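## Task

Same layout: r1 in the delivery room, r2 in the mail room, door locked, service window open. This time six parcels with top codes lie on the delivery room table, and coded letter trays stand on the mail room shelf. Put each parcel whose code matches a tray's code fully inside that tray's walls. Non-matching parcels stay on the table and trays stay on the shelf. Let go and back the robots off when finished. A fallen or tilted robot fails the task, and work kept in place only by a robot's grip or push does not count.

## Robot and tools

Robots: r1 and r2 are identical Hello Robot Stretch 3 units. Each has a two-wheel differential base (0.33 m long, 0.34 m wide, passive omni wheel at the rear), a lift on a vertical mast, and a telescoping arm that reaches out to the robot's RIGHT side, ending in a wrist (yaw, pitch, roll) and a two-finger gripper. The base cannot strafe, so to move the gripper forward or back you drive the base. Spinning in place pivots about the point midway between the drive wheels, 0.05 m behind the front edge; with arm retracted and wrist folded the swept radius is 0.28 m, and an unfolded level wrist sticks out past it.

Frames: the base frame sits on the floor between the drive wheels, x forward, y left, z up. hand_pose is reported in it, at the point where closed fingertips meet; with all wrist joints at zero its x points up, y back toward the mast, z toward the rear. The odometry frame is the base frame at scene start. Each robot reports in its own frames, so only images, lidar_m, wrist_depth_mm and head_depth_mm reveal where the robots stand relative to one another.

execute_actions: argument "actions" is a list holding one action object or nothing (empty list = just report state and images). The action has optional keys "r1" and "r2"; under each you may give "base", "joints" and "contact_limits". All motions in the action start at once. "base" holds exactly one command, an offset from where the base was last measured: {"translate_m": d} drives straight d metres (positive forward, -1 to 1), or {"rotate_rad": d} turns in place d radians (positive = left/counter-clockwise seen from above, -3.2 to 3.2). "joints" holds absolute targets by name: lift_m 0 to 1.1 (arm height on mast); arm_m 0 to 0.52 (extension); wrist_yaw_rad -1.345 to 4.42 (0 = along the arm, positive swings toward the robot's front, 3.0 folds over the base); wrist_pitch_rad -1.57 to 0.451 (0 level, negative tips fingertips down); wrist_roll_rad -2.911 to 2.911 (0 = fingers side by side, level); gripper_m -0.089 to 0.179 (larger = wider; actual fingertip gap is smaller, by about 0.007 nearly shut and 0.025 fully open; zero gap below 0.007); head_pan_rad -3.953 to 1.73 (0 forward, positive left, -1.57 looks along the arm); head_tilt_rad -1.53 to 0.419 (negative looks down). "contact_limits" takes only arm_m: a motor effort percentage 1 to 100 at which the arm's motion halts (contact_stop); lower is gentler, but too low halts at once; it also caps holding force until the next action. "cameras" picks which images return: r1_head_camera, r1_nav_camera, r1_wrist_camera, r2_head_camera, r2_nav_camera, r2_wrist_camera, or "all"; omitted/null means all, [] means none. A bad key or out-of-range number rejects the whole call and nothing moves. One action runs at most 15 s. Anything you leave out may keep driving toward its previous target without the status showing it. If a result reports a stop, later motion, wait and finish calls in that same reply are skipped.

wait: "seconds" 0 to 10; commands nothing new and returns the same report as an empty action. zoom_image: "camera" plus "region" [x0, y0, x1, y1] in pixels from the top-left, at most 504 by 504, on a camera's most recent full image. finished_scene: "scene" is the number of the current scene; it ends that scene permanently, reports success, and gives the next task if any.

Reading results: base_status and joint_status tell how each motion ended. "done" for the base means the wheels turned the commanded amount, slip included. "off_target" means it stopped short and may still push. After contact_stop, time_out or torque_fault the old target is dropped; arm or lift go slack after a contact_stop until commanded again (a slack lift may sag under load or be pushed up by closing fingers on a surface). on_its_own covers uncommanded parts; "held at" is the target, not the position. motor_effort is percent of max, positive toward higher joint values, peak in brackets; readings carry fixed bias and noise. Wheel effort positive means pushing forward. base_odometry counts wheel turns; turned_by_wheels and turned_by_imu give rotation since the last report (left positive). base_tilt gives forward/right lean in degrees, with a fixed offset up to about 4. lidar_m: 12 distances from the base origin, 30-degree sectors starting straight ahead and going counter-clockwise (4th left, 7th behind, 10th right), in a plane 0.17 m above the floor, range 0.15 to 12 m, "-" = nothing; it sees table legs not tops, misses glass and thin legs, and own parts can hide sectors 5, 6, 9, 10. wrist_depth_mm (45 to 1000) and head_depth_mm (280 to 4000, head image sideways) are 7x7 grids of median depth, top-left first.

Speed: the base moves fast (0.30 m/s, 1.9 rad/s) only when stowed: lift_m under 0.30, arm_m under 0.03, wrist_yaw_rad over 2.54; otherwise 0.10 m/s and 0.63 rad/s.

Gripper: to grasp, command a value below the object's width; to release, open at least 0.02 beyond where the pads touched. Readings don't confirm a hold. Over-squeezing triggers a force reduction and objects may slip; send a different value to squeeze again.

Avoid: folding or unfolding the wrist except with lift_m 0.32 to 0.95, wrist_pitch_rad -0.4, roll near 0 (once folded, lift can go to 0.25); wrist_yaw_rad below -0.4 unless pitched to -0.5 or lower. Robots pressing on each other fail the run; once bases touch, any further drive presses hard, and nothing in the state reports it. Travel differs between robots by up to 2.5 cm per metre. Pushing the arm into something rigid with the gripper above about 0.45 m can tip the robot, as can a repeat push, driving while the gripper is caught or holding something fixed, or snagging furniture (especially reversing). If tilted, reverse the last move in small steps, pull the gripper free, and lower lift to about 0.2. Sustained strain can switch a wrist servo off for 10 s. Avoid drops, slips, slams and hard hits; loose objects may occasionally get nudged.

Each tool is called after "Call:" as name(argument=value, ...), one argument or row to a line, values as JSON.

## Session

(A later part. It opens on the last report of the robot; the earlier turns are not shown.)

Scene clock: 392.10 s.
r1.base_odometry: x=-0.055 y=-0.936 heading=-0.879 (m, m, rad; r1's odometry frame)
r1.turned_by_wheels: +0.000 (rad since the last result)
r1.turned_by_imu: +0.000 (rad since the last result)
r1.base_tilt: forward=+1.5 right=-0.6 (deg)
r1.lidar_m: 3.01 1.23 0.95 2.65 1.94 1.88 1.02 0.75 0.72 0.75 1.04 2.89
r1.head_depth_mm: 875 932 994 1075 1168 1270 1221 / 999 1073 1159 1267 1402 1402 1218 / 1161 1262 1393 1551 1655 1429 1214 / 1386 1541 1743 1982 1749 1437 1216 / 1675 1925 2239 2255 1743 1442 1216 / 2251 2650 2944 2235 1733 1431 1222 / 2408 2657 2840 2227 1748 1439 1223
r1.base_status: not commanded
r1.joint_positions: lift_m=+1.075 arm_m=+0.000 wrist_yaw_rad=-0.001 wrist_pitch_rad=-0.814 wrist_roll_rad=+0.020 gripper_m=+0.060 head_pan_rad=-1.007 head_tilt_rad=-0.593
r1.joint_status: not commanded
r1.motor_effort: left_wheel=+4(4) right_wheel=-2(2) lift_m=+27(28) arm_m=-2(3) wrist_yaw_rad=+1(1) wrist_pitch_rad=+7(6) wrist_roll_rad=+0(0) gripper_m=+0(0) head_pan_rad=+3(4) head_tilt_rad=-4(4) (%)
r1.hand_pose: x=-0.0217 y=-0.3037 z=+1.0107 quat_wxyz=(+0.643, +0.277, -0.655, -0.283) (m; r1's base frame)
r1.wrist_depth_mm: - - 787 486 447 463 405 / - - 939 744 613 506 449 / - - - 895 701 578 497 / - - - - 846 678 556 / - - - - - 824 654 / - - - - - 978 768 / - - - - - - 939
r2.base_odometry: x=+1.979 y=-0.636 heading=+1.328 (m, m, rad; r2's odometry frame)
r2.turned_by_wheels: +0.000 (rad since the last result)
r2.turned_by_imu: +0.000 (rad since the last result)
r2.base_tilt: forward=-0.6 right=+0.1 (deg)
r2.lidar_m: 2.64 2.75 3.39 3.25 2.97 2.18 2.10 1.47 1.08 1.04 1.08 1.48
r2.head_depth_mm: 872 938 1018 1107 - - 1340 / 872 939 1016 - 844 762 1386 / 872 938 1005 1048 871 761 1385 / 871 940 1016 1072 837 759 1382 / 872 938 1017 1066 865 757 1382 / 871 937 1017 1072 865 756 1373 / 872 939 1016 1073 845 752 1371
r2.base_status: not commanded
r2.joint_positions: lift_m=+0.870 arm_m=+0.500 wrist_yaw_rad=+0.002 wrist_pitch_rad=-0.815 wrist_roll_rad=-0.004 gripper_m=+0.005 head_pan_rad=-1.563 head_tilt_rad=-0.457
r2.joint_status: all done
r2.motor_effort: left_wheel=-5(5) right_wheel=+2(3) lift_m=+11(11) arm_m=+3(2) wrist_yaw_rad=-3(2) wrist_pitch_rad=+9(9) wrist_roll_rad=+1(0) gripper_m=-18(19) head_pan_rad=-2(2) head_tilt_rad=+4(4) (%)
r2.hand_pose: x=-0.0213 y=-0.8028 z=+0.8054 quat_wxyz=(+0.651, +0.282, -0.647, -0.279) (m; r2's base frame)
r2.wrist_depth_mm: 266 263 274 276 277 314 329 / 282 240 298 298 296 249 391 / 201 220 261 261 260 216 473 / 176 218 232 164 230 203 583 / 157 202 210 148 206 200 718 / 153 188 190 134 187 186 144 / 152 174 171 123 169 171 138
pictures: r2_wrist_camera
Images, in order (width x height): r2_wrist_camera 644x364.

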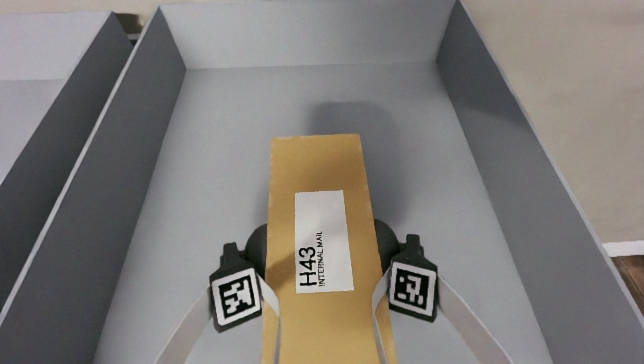

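Call:
execute_actions(
  actions=[
    {"r2": {"joints": {"gripper_m": 0.085}}},
  ],
  cameras=["r2_wrist_camera"],
)

Call:
execute_actions(
  actions=[
    {"r1": {"joints": {"head_pan_rad": 1.0, "head_tilt_rad": -0.35}}, "r2": {"joints": {"lift_m": 0.95, "arm_m": 0.12, "head_pan_rad": -1.3}}},
  ],
)

Scene clock: 394.50 s.
r1.base_odometry: x=-0.055 y=-0.936 heading=-0.879 (m, m, rad; r1's odometry frame)
r1.turned_by_wheels: +0.000 (rad since the last result)
r1.turned_by_imu: +0.001 (rad since the last result)
r1.base_tilt: forward=+1.5 right=-0.6 (deg)
r1.lidar_m: 3.02 1.23 0.95 2.64 1.95 1.88 1.02 0.75 0.72 0.75 1.04 2.89
r1.head_depth_mm: 874 931 994 1072 1167 1267 1216 / 996 1065 1161 1257 1389 1402 1219 / 1164 1268 1394 1542 1640 1434 1218 / 1385 1552 1731 1987 1752 1437 1211 / 1675 1923 2247 2231 1735 1424 1217 / 2235 2661 2943 2225 1743 1432 1223 / 2416 2653 2856 2241 1750 1436 1221
r1.base_status: not commanded
r1.joint_positions: lift_m=+1.075 arm_m=+0.000 wrist_yaw_rad=-0.001 wrist_pitch_rad=-0.814 wrist_roll_rad=+0.020 gripper_m=+0.060 head_pan_rad=-1.007 head_tilt_rad=-0.593
r1.joint_status: not commanded
r1.motor_effort: left_wheel=+4(4) right_wheel=-2(2) lift_m=+27(27) arm_m=-2(3) wrist_yaw_rad=+1(1) wrist_pitch_rad=+7(7) wrist_roll_rad=+0(0) gripper_m=+0(1) head_pan_rad=+3(3) head_tilt_rad=-4(5) (%)
r1.hand_pose: x=-0.0217 y=-0.3037 z=+1.0107 quat_wxyz=(+0.643, +0.277, -0.655, -0.283) (m; r1's base frame)
r1.wrist_depth_mm: - - 767 492 457 460 399 / - - 945 740 603 515 435 / - - - 891 704 581 498 / - - - - 858 678 569 / - - - - 998 806 638 / - - - - - - 766 / - - - - - - 939
r2.base_odometry: x=+1.979 y=-0.636 heading=+1.328 (m, m, rad; r2's odometry frame)
r2.turned_by_wheels: +0.000 (rad since the last result)
r2.turned_by_imu: +0.000 (rad since the last result)
r2.base_tilt: forward=-0.6 right=+0.0 (deg)
r2.lidar_m: 2.65 2.75 3.37 3.26 2.97 2.18 2.10 1.48 1.08 1.04 1.08 1.48
r2.head_depth_mm: 872 938 1016 1106 - - 1337 / 874 939 1016 - 844 764 1383 / 871 939 1005 1072 873 760 1390 / 869 939 1015 1074 837 759 1383 / 871 937 1016 1066 865 758 1378 / 872 939 1018 1071 863 756 1376 / 872 940 1017 1070 844 754 1371
r2.base_status: not commanded
r2.joint_positions: lift_m=+0.870 arm_m=+0.500 wrist_yaw_rad=+0.002 wrist_pitch_rad=-0.815 wrist_roll_rad=-0.004 gripper_m=+0.085 head_pan_rad=-1.563 head_tilt_rad=-0.457
r2.joint_status: all done
r2.motor_effort: left_wheel=-5(5) right_wheel=+3(3) lift_m=+11(11) arm_m=+2(3) wrist_yaw_rad=-3(3) wrist_pitch_rad=+9(9) wrist_roll_rad=+1(0) gripper_m=+1(77) head_pan_rad=-2(2) head_tilt_rad=+5(4) (%)
r2.hand_pose: x=-0.0213 y=-0.8028 z=+0.8054 quat_wxyz=(+0.651, +0.282, -0.647, -0.279) (m; r2's base frame)
r2.wrist_depth_mm: 268 264 272 274 279 316 331 / 283 241 300 299 298 251 385 / 200 220 262 263 260 217 474 / 176 218 234 169 231 202 581 / 158 201 210 152 213 200 712 / 152 188 164 139 182 185 144 / 152 174 171 127 171 171 138
pictures: r2_wrist_camera
Images, in order (width x height): r2_wrist_camera 644x364.

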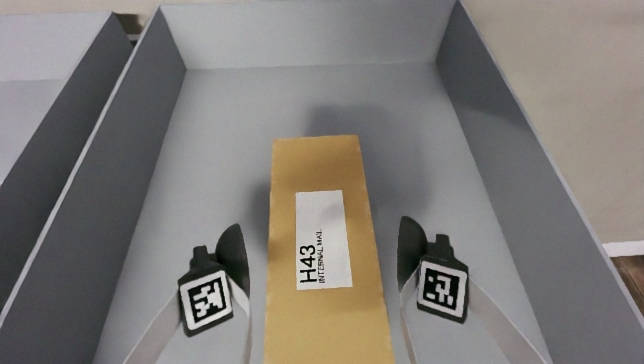

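Scene clock: 398.50 s.
r1.base_odometry: x=-0.055 y=-0.936 heading=-0.879 (m, m, rad; r1's odometry frame)
r1.turned_by_wheels: +0.000 (rad since the last result)
r1.turned_by_imu: +0.001 (rad since the last result)
r1.base_tilt: forward=+1.5 right=-0.6 (deg)
r1.lidar_m: 3.03 1.23 0.95 2.64 1.95 1.88 1.02 0.75 0.72 0.75 1.04 2.89
r1.head_depth_mm: 3205 3399 3515 1437 1126 1771 1409 / 3156 3402 3533 1313 1124 1758 1410 / 3148 3384 3613 1440 1097 1411 1306 / 3116 3398 3647 3240 2345 1738 1409 / 3126 3338 3597 3412 2331 1746 1403 / 3129 3318 3622 3429 2362 1756 1400 / 3116 3327 3595 3488 2324 1757 1405
r1.base_status: not commanded
r1.joint_positions: lift_m=+1.075 arm_m=+0.000 wrist_yaw_rad=-0.001 wrist_pitch_rad=-0.814 wrist_roll_rad=+0.020 gripper_m=+0.060 head_pan_rad=+0.993 head_tilt_rad=-0.359
r1.joint_status: all done
r1.motor_effort: left_wheel=+4(4) right_wheel=-2(2) lift_m=+27(27) arm_m=-4(3) wrist_yaw_rad=+1(1) wrist_pitch_rad=+7(7) wrist_roll_rad=+0(0) gripper_m=+0(0) head_pan_rad=+3(44) head_tilt_rad=+6(28) (%)
r1.hand_pose: x=-0.0217 y=-0.3037 z=+1.0107 quat_wxyz=(+0.643, +0.277, -0.655, -0.283) (m; r1's base frame)
r1.wrist_depth_mm: - - 770 487 453 459 410 / - - 964 730 604 516 452 / - - - 905 708 589 497 / - - - - 846 684 559 / - - - - 959 796 659 / - - - - - - 781 / - - - - - - 948
r2.base_odometry: x=+1.979 y=-0.636 heading=+1.328 (m, m, rad; r2's odometry frame)
r2.turned_by_wheels: +0.000 (rad since the last result)
r2.turned_by_imu: +0.000 (rad since the last result)
r2.base_tilt: forward=-0.6 right=+0.0 (deg)
r2.lidar_m: 2.65 2.76 3.38 3.24 2.97 2.18 2.10 1.47 1.08 1.04 1.08 1.48
r2.head_depth_mm: 844 902 971 1033 - - - / 862 925 996 1057 873 717 1367 / 883 946 1025 1078 868 751 1382 / 904 973 1050 1109 869 1390 1384 / 923 997 1080 1119 867 1446 1375 / 947 1025 1113 1124 842 1505 1374 / 970 1049 1145 1166 861 1537 1374
r2.base_status: not commanded
r2.joint_positions: lift_m=+0.949 arm_m=+0.120 wrist_yaw_rad=+0.002 wrist_pitch_rad=-0.815 wrist_roll_rad=-0.004 gripper_m=+0.085 head_pan_rad=-1.307 head_tilt_rad=-0.457
r2.joint_status: all done
r2.motor_effort: left_wheel=-5(5) right_wheel=+3(3) lift_m=+42(46) arm_m=-2(3) wrist_yaw_rad=-2(2) wrist_pitch_rad=+9(9) wrist_roll_rad=+0(0) gripper_m=+0(1) head_pan_rad=+2(18) head_tilt_rad=+4(4) (%)
r2.hand_pose: x=-0.0213 y=-0.4233 z=+0.8849 quat_wxyz=(+0.651, +0.282, -0.647, -0.279) (m; r2's base frame)
r2.wrist_depth_mm: 477 479 479 462 661 720 724 / 431 417 405 422 433 851 868 / 378 380 371 371 373 - - / 366 377 - - - - - / - - - - - - - / - - - - - - - / 915 928 901 905 944 927 913
pictures: r1_head_camera (sideways: a quarter turn clockwise sets it upright), r1_nav_camera (sideways: a quarter turn counterclockwise sets it upright), r1_wrist_camera, r2_head_camera (sideways: a quarter turn clockwise sets it upright), r2_nav_camera (sideways: a quarter turn counterclockwise sets it upright), r2_wrist_camera
Images, in order (width x height): r1_head_camera 896x504, r1_nav_camera 672x504, r1_wrist_camera 644x364, r2_head_camera 896x504, r2_nav_camera 672x504, r2_wrist_camera 644x364.

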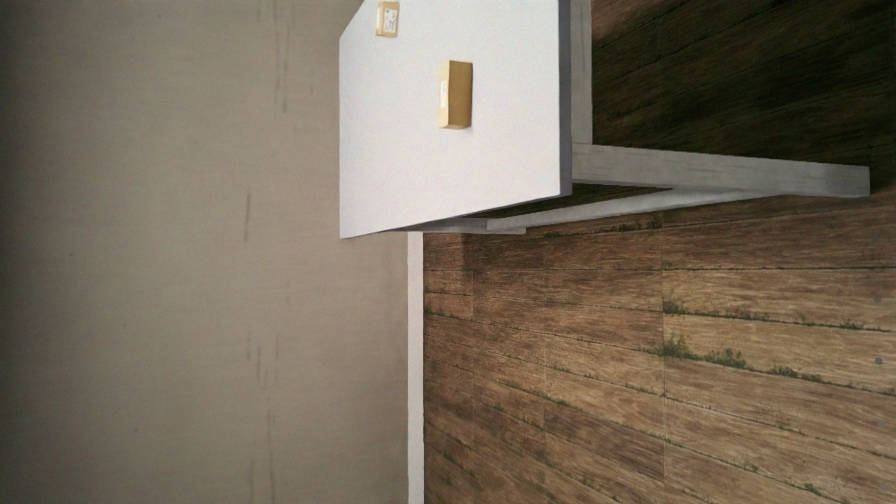

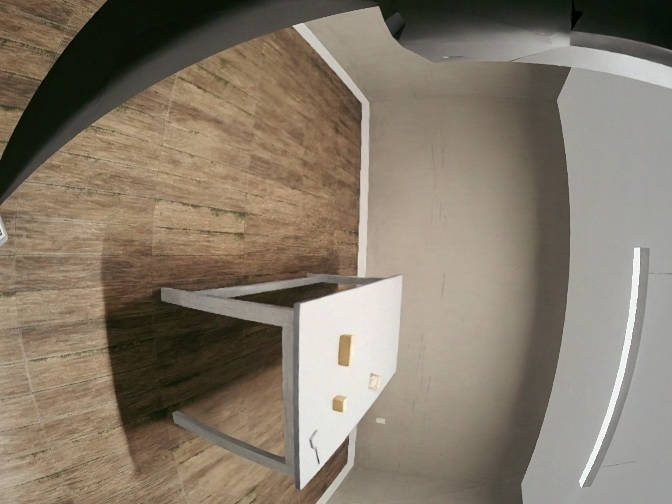

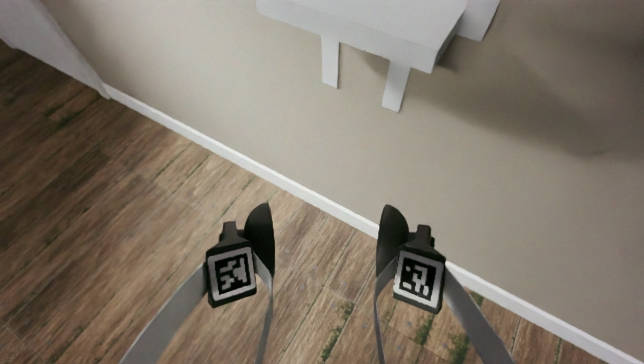

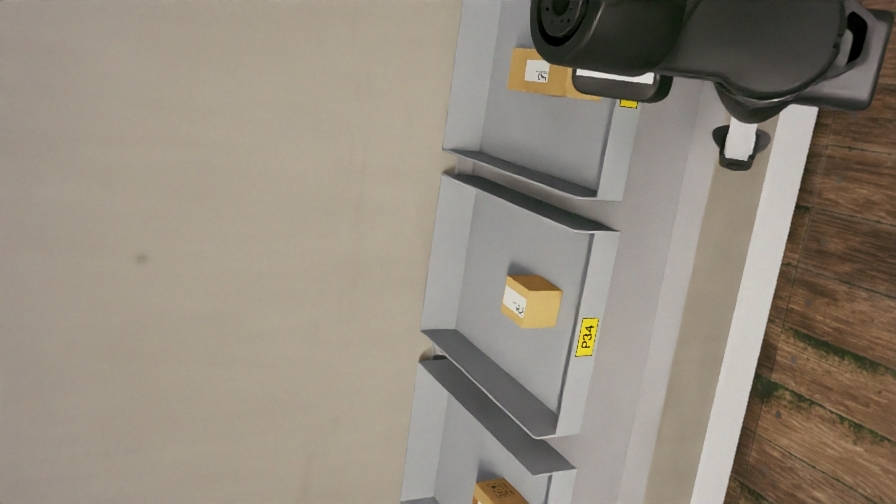

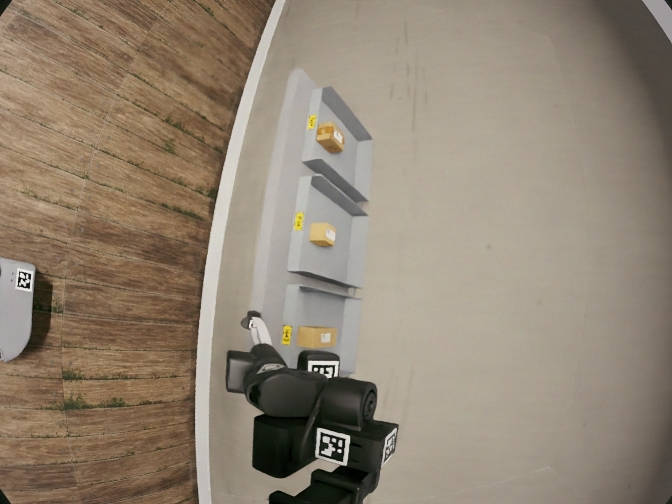

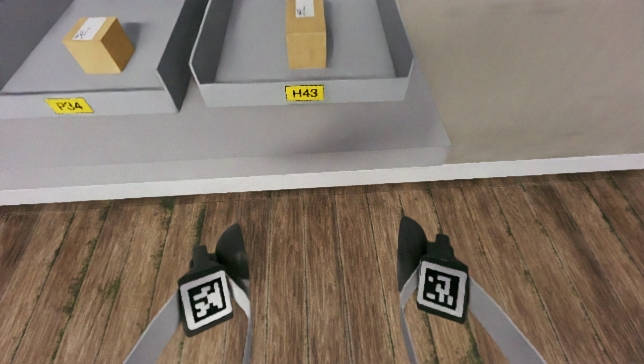

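Call:
zoom_image(
  camera="r1_head_camera",
  region=[420, 50, 490, 140],
)

Region (420, 50, 490, 140) of r1_head_camera's 896x504 image, scaled by 5.600, with more detail than that image has.

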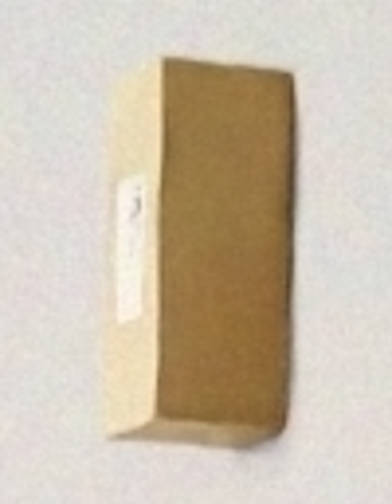

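Call:
execute_actions(
  actions=[
    {"r1": {"base": {"rotate_rad": 1.103}, "joints": {"head_pan_rad": -0.6, "head_tilt_rad": -0.7, "arm_m": 0.2, "wrist_yaw_rad": 1.2, "wrist_pitch_rad": -0.5}}},
  ],
  cameras=[],
)

Call:
execute_actions(
  actions=[
    {"r1": {"base": {"translate_m": 0.7}}},
  ],
  cameras=["r1_head_camera", "r1_wrist_camera"],
)

Scene clock: 407.07 s.
r1.base_odometry: x=-0.055 y=-0.936 heading=+0.224 (m, m, rad; r1's odometry frame)
r1.turned_by_wheels: +1.103 (rad since the last result)
r1.turned_by_imu: +1.111 (rad since the last result)
r1.base_tilt: forward=+1.5 right=-0.6 (deg)
r1.lidar_m: 0.95 2.50 1.92 1.88 0.97 0.74 0.72 0.76 1.10 2.89 1.24 0.95
r1.head_depth_mm: 3408 3520 2536 1965 1600 1354 1172 / 3828 3628 2267 1895 1608 1352 1169 / 3857 1474 2268 1912 1593 1350 1173 / 3608 1463 1183 1979 1604 1349 1171 / 3390 1459 1126 1979 1613 1351 1166 / 3181 1463 1085 1789 1510 1353 1171 / 3062 1464 1080 1858 1594 1347 1170
r1.base_status: done
r1.joint_positions: lift_m=+1.075 arm_m=+0.200 wrist_yaw_rad=+1.199 wrist_pitch_rad=-0.519 wrist_roll_rad=+0.020 gripper_m=+0.060 head_pan_rad=-0.593 head_tilt_rad=-0.691
r1.joint_status: all done
r1.motor_effort: left_wheel=-2(7) right_wheel=+2(4) lift_m=+27(27) arm_m=+2(2) wrist_yaw_rad=+1(3) wrist_pitch_rad=+10(8) wrist_roll_rad=+0(0) gripper_m=+0(0) head_pan_rad=-4(48) head_tilt_rad=-5(34) (%)
r1.hand_pose: x=+0.1747 y=-0.4214 z=+1.0656 quat_wxyz=(+0.662, +0.538, -0.468, +0.230) (m; r1's base frame)
r1.wrist_depth_mm: - - - - - - - / - - - - - - - / - - 937 - - - - / - - - - - - - / - - - - - - - / - - - - - - - / - - - - - - -
r2.base_odometry: x=+1.979 y=-0.636 heading=+1.328 (m, m, rad; r2's odometry frame)
r2.turned_by_wheels: +0.000 (rad since the last result)
r2.turned_by_imu: +0.000 (rad since the last result)
r2.base_tilt: forward=-0.6 right=+0.0 (deg)
r2.lidar_m: 2.65 2.76 3.36 3.25 2.97 2.18 2.10 1.47 1.08 1.04 1.08 1.49
r2.head_depth_mm: 844 903 972 1033 - - - / 863 925 996 1056 875 715 1368 / 881 948 1023 1080 868 749 1379 / 903 972 1050 1107 868 1395 1381 / 923 998 1076 1120 869 1445 1385 / 945 1020 1112 1122 843 1502 1380 / 973 1050 1143 1161 859 1534 1367
r2.base_status: not commanded
r2.joint_positions: lift_m=+0.949 arm_m=+0.120 wrist_yaw_rad=+0.002 wrist_pitch_rad=-0.815 wrist_roll_rad=-0.004 gripper_m=+0.085 head_pan_rad=-1.307 head_tilt_rad=-0.457
r2.joint_status: not commanded
r2.motor_effort: left_wheel=-4(5) right_wheel=+3(3) lift_m=+42(42) arm_m=-3(2) wrist_yaw_rad=-2(2) wrist_pitch_rad=+9(9) wrist_roll_rad=+0(1) gripper_m=+0(1) head_pan_rad=+3(3) head_tilt_rad=+5(4) (%)
r2.hand_pose: x=-0.0213 y=-0.4233 z=+0.8849 quat_wxyz=(+0.651, +0.282, -0.647, -0.279) (m; r2's base frame)
r2.wrist_depth_mm: 472 483 483 469 680 742 731 / 431 416 406 418 436 853 880 / 380 378 377 373 369 - - / 372 376 - - - - - / - - - - - - - / - - - - - - - / 937 966 956 894 917 932 933
pictures: none
No camera images: the call's "cameras" was empty. Leave "cameras" out to get every camera's image.

Scene clock: 415.20 s.
r1.base_odometry: x=+0.628 y=-0.780 heading=+0.224 (m, m, rad; r1's odometry frame)
r1.turned_by_wheels: +0.000 (rad since the last result)
r1.turned_by_imu: +0.004 (rad since the last result)
r1.base_tilt: forward=+1.5 right=-0.6 (deg)
r1.lidar_m: 1.11 2.44 1.88 1.83 1.90 1.46 1.42 1.51 2.18 0.88 0.31 0.31
r1.head_depth_mm: 3467 3520 1033 802 654 1277 1170 / 3258 3500 1038 801 653 577 1176 / 3078 1466 1035 773 651 550 782 / 2869 1467 1036 800 653 1262 1124 / 2770 1461 1033 803 1485 1300 1168 / 2604 1464 1038 1635 1561 1358 1163 / 2482 1465 1691 1907 1603 1347 1170
r1.base_status: done
r1.joint_positions: lift_m=+1.075 arm_m=+0.200 wrist_yaw_rad=+1.199 wrist_pitch_rad=-0.519 wrist_roll_rad=+0.020 gripper_m=+0.060 head_pan_rad=-0.593 head_tilt_rad=-0.691
r1.joint_status: not commanded
r1.motor_effort: left_wheel=-2(4) right_wheel=+1(6) lift_m=+28(27) arm_m=+1(1) wrist_yaw_rad=+2(1) wrist_pitch_rad=+9(9) wrist_roll_rad=+0(0) gripper_m=+0(0) head_pan_rad=-3(3) head_tilt_rad=-5(6) (%)
r1.hand_pose: x=+0.1747 y=-0.4214 z=+1.0656 quat_wxyz=(+0.662, +0.538, -0.468, +0.230) (m; r1's base frame)
r1.wrist_depth_mm: - - - - - - - / - - - 997 - - - / - - 794 797 786 - - / - - 632 631 627 646 - / - - 569 552 572 545 560 / - 501 455 474 468 475 481 / - - 419 417 421 444 -
r2.base_odometry: x=+1.979 y=-0.636 heading=+1.328 (m, m, rad; r2's odometry frame)
r2.turned_by_wheels: +0.000 (rad since the last result)
r2.turned_by_imu: +0.000 (rad since the last result)
r2.base_tilt: forward=-0.6 right=+0.0 (deg)
r2.lidar_m: 2.64 2.75 3.37 3.25 2.97 2.18 2.10 1.47 1.08 1.04 1.08 1.48
r2.head_depth_mm: 841 901 972 1033 - - - / 862 924 996 1058 873 717 1368 / 882 945 1025 1081 867 750 1389 / 903 971 1050 1104 870 1396 1381 / 924 995 1079 1117 867 1449 1383 / 947 1021 1111 1121 843 1505 1374 / 970 1049 1143 1167 860 1535 1370
r2.base_status: not commanded
r2.joint_positions: lift_m=+0.949 arm_m=+0.120 wrist_yaw_rad=+0.002 wrist_pitch_rad=-0.815 wrist_roll_rad=-0.004 gripper_m=+0.085 head_pan_rad=-1.307 head_tilt_rad=-0.457
r2.joint_status: not commanded
r2.motor_effort: left_wheel=-4(5) right_wheel=+3(3) lift_m=+42(42) arm_m=-3(3) wrist_yaw_rad=-2(2) wrist_pitch_rad=+9(9) wrist_roll_rad=+1(1) gripper_m=+0(0) head_pan_rad=+2(2) head_tilt_rad=+5(4) (%)
r2.hand_pose: x=-0.0213 y=-0.4233 z=+0.8849 quat_wxyz=(+0.651, +0.282, -0.647, -0.279) (m; r2's base frame)
r2.wrist_depth_mm: 467 483 482 462 679 735 752 / 427 417 407 427 435 852 865 / 379 379 375 377 371 - - / 370 377 - - - - - / - - - - - - - / - - - - - - - / 950 923 918 933 943 938 929
pictures: r1_head_camera (sideways: a quarter turn clockwise sets it upright), r1_wrist_camera
Images, in order (width x height): r1_head_camera 896x504, r1_wrist_camera 644x364.

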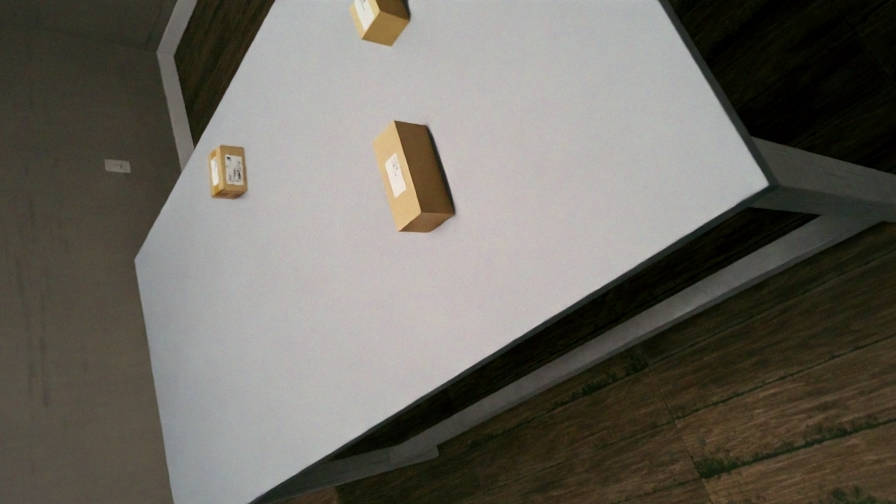

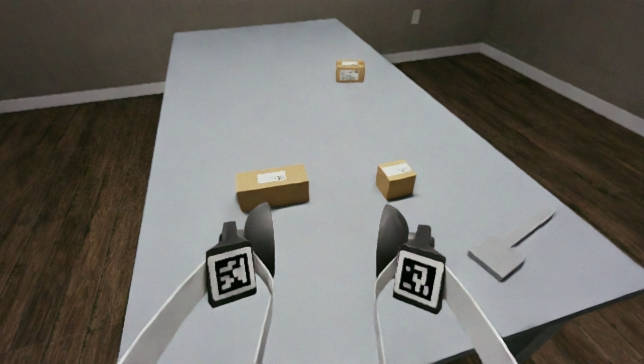

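Call:
zoom_image(
  camera="r1_head_camera",
  region=[370, 140, 420, 210],
)

Call:
zoom_image(
  camera="r1_wrist_camera",
  region=[230, 155, 430, 210],
)

Region (370, 140, 420, 210) of r1_head_camera's 896x504 image, scaled by 7.200, with more detail than that image has; it fills the left 360 columns of this view, and the rest is white.

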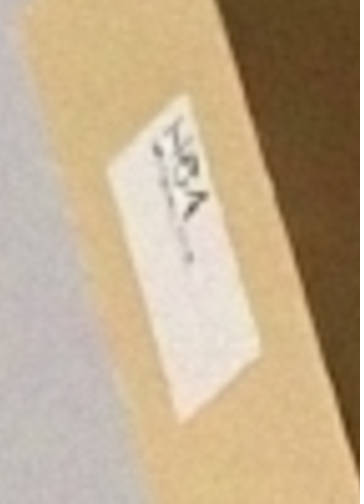

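Region (230, 155, 430, 210) of r1_wrist_camera's 644x364 image, scaled by 2.520; it fills the top 139 rows of this view, and the rest is white.

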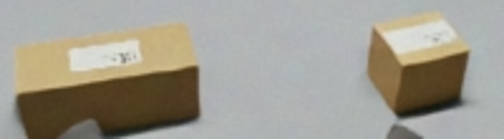

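Call:
execute_actions(
  actions=[
    {"r1": {"base": {"translate_m": 0.3}, "joints": {"lift_m": 1.02, "wrist_pitch_rad": -0.85, "wrist_yaw_rad": 1.35, "head_pan_rad": -1.0, "head_tilt_rad": -0.85}}},
  ],
  cameras=["r1_head_camera", "r1_wrist_camera"],
)

Scene clock: 421.17 s.
r1.base_odometry: x=+0.920 y=-0.714 heading=+0.224 (m, m, rad; r1's odometry frame)
r1.turned_by_wheels: +0.000 (rad since the last result)
r1.turned_by_imu: +0.002 (rad since the last result)
r1.base_tilt: forward=+1.6 right=-0.6 (deg)
r1.lidar_m: 1.22 2.42 1.85 1.81 1.92 1.77 1.72 1.83 0.23 0.22 0.25 0.36
r1.head_depth_mm: 2782 2575 835 666 584 511 478 / 2967 1027 822 667 584 512 869 / 3131 1035 823 651 585 530 1074 / 3279 1034 824 668 586 1204 1109 / 3302 1005 824 685 597 1223 1120 / 2965 1028 822 683 1196 1240 1126 / 1378 1031 826 686 1398 1265 1123
r1.base_status: done
r1.joint_positions: lift_m=+1.020 arm_m=+0.200 wrist_yaw_rad=+1.348 wrist_pitch_rad=-0.859 wrist_roll_rad=+0.020 gripper_m=+0.060 head_pan_rad=-0.993 head_tilt_rad=-0.839
r1.joint_status: all done
r1.motor_effort: left_wheel=-2(3) right_wheel=+2(6) lift_m=+21(21) arm_m=+2(1) wrist_yaw_rad=+2(1) wrist_pitch_rad=+4(8) wrist_roll_rad=+0(0) gripper_m=+0(0) head_pan_rad=-3(28) head_tilt_rad=-7(27) (%)
r1.hand_pose: x=+0.1240 y=-0.3778 z=+0.9491 quat_wxyz=(+0.683, +0.633, -0.325, +0.165) (m; r1's base frame)
r1.wrist_depth_mm: - - 548 546 534 532 529 / - - 481 482 474 479 476 / - - 438 432 429 420 421 / - - 400 344 340 391 333 / - - 371 360 365 354 347 / - - 329 333 331 329 326 / - - 308 308 306 305 304
r2.base_odometry: x=+1.979 y=-0.636 heading=+1.328 (m, m, rad; r2's odometry frame)
r2.turned_by_wheels: +0.000 (rad since the last result)
r2.turned_by_imu: +0.000 (rad since the last result)
r2.base_tilt: forward=-0.6 right=+0.0 (deg)
r2.lidar_m: 2.65 2.74 3.37 3.26 2.98 2.18 2.10 1.47 1.08 1.04 1.08 1.48
r2.head_depth_mm: 840 902 973 1034 - - - / 862 923 995 1058 875 716 1365 / 881 946 1021 1078 867 752 1382 / 900 969 1050 1103 872 1400 1382 / 923 995 1078 1121 868 1450 1380 / 947 1022 1116 1124 840 1500 1378 / 972 1053 1145 1163 860 1539 1372
r2.base_status: not commanded
r2.joint_positions: lift_m=+0.949 arm_m=+0.120 wrist_yaw_rad=+0.002 wrist_pitch_rad=-0.815 wrist_roll_rad=-0.004 gripper_m=+0.085 head_pan_rad=-1.307 head_tilt_rad=-0.457
r2.joint_status: not commanded
r2.motor_effort: left_wheel=-5(5) right_wheel=+3(3) lift_m=+42(42) arm_m=-3(3) wrist_yaw_rad=-2(2) wrist_pitch_rad=+9(9) wrist_roll_rad=+1(1) gripper_m=+1(0) head_pan_rad=+2(2) head_tilt_rad=+4(5) (%)
r2.hand_pose: x=-0.0213 y=-0.4233 z=+0.8849 quat_wxyz=(+0.651, +0.282, -0.647, -0.279) (m; r2's base frame)
r2.wrist_depth_mm: 468 480 473 467 665 732 742 / 432 420 406 424 432 848 866 / 377 377 372 375 374 - - / 369 377 - - - - - / - - - - - - - / - - - - - - - / 923 930 949 919 931 916 919
pictures: r1_head_camera (sideways: a quarter turn clockwise sets it upright), r1_wrist_camera
Images, in order (width x height): r1_head_camera 896x504, r1_wrist_camera 644x364.

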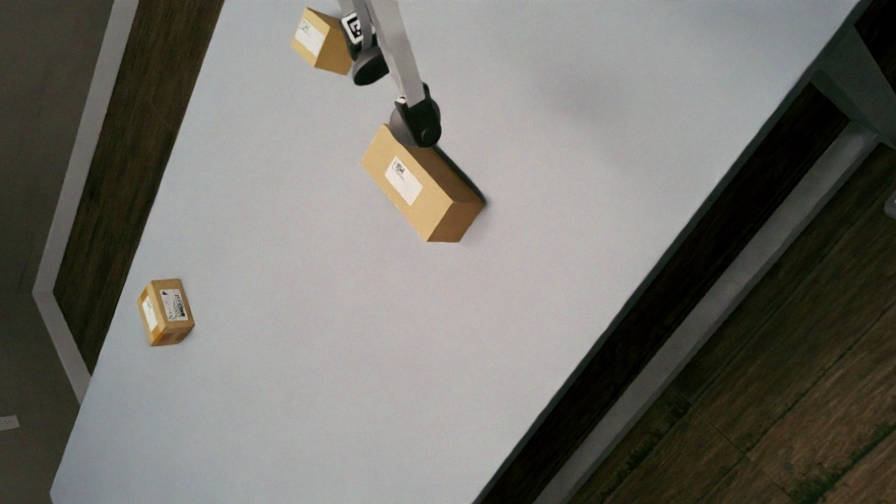

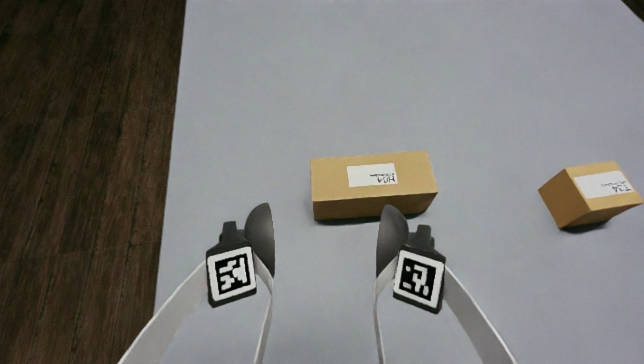

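Call:
zoom_image(
  camera="r1_head_camera",
  region=[375, 145, 435, 215],
)

Call:
zoom_image(
  camera="r1_wrist_camera",
  region=[335, 150, 415, 200],
)

Call:
zoom_image(
  camera="r1_head_camera",
  region=[280, 0, 350, 70],
)

Region (375, 145, 435, 215) of r1_head_camera's 896x504 image, scaled by 7.200, with more detail than that image has; it fills the left 432 columns of this view, and the rest is white.

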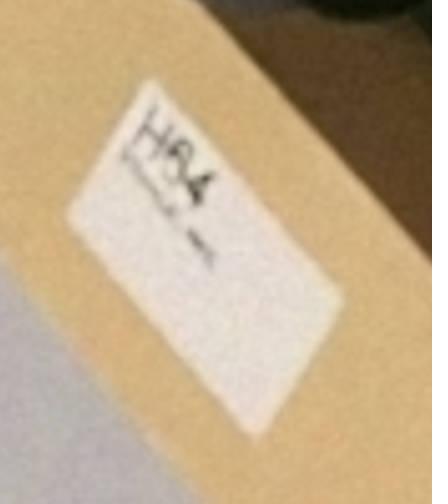

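Region (335, 150, 415, 200) of r1_wrist_camera's 644x364 image, scaled by 6.300; it fills the top 315 rows of this view, and the rest is white.

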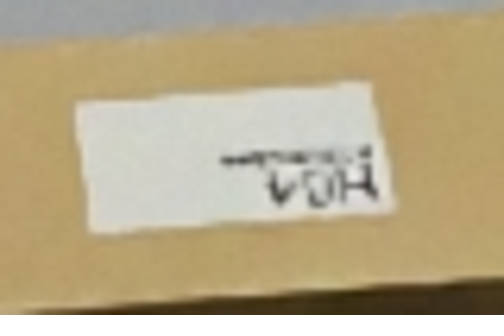

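Region (280, 0, 350, 70) of r1_head_camera's 896x504 image, scaled by 7.200, with more detail than that image has.

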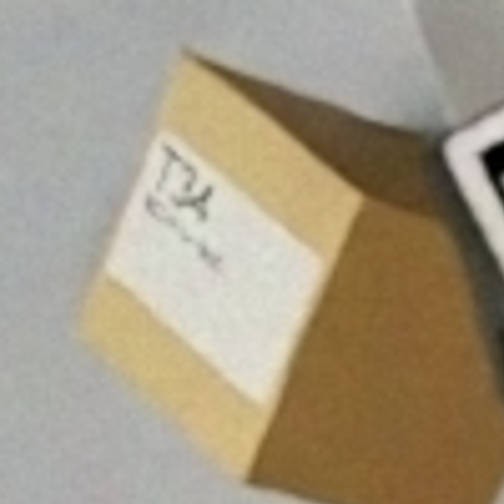

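Call:
execute_actions(
  actions=[
    {"r1": {"base": {"translate_m": -0.12}, "joints": {"arm_m": 0.02, "lift_m": 1.08}}},
  ],
  cameras=["r1_nav_camera", "r2_nav_camera"],
)

Call:
finished_scene(
  scene=2,
)

Scene clock: 427.00 s.
r1.base_odometry: x=+0.803 y=-0.740 heading=+0.224 (m, m, rad; r1's odometry frame)
r1.turned_by_wheels: +0.000 (rad since the last result)
r1.turned_by_imu: +0.001 (rad since the last result)
r1.base_tilt: forward=+1.5 right=-0.6 (deg)
r1.lidar_m: 1.17 2.42 1.86 1.82 1.93 1.64 1.61 1.70 2.39 0.22 0.23 0.34
r1.head_depth_mm: 2753 2736 - 710 572 1237 1121 / 2962 2660 - 719 561 520 1123 / 3074 1030 823 700 573 521 1068 / 3292 1035 823 684 562 1046 1107 / 3379 1033 825 674 597 1212 1124 / 3088 1034 822 684 1160 1241 1120 / 1373 1030 822 685 1361 1265 1129
r1.base_status: done
r1.joint_positions: lift_m=+1.080 arm_m=+0.020 wrist_yaw_rad=+1.350 wrist_pitch_rad=-0.860 wrist_roll_rad=+0.020 gripper_m=+0.060 head_pan_rad=-0.993 head_tilt_rad=-0.839
r1.joint_status: all done
r1.motor_effort: left_wheel=-2(9) right_wheel=+2(3) lift_m=+27(28) arm_m=-2(3) wrist_yaw_rad=+1(2) wrist_pitch_rad=+5(4) wrist_roll_rad=-1(0) gripper_m=+0(0) head_pan_rad=-1(3) head_tilt_rad=-7(7) (%)
r1.hand_pose: x=+0.1240 y=-0.1981 z=+1.0087 quat_wxyz=(+0.683, +0.633, -0.324, +0.165) (m; r1's base frame)
r1.wrist_depth_mm: - - - 644 630 611 607 / - - - 566 575 552 540 / - - - 517 493 485 482 / - - - 477 453 458 448 / - - - 434 428 413 420 / - - - 401 388 391 387 / - - - - 362 357 356
r2.base_odometry: x=+1.979 y=-0.636 heading=+1.328 (m, m, rad; r2's odometry frame)
r2.turned_by_wheels: +0.000 (rad since the last result)
r2.turned_by_imu: +0.000 (rad since the last result)
r2.base_tilt: forward=-0.6 right=+0.0 (deg)
r2.lidar_m: 2.65 2.75 3.39 3.25 2.98 2.18 2.10 1.47 1.08 1.04 1.08 1.48
r2.head_depth_mm: 843 902 972 1033 - - - / 860 924 998 1058 875 718 1375 / 882 945 1022 1078 868 750 1383 / 905 971 1051 1109 868 1396 1380 / 925 996 1078 1121 867 1451 1376 / 946 1021 1114 1121 842 1498 1376 / 971 1051 1145 1167 860 1539 1371
r2.base_status: not commanded
r2.joint_positions: lift_m=+0.949 arm_m=+0.120 wrist_yaw_rad=+0.002 wrist_pitch_rad=-0.815 wrist_roll_rad=-0.004 gripper_m=+0.085 head_pan_rad=-1.307 head_tilt_rad=-0.457
r2.joint_status: not commanded
r2.motor_effort: left_wheel=-5(5) right_wheel=+3(3) lift_m=+42(42) arm_m=-3(3) wrist_yaw_rad=-2(3) wrist_pitch_rad=+9(9) wrist_roll_rad=+1(0) gripper_m=+0(0) head_pan_rad=+3(3) head_tilt_rad=+4(5) (%)
r2.hand_pose: x=-0.0213 y=-0.4233 z=+0.8849 quat_wxyz=(+0.651, +0.282, -0.647, -0.279) (m; r2's base frame)
r2.wrist_depth_mm: 473 492 483 466 664 717 732 / 423 412 412 424 438 841 874 / 383 376 378 375 372 - - / 369 378 - - - - - / - - - - - - - / - - - - - - - / 954 955 950 923 915 915 911
pictures: r1_nav_camera (sideways: a quarter turn counterclockwise sets it upright), r2_nav_camera (sideways: a quarter turn counterclockwise sets it upright)
Images, in order (width x height): r1_nav_camera 672x504, r2_nav_camera 672x504.

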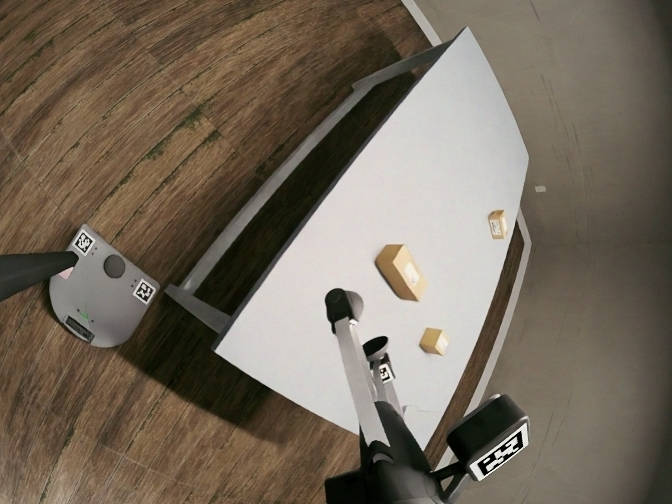

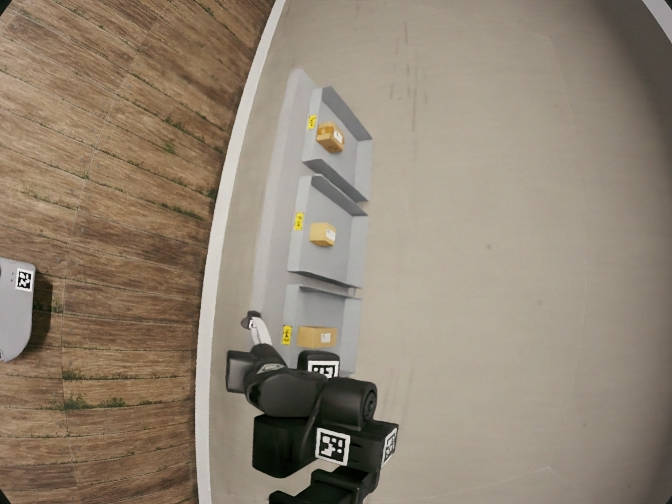

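The scene is finished: the task was done.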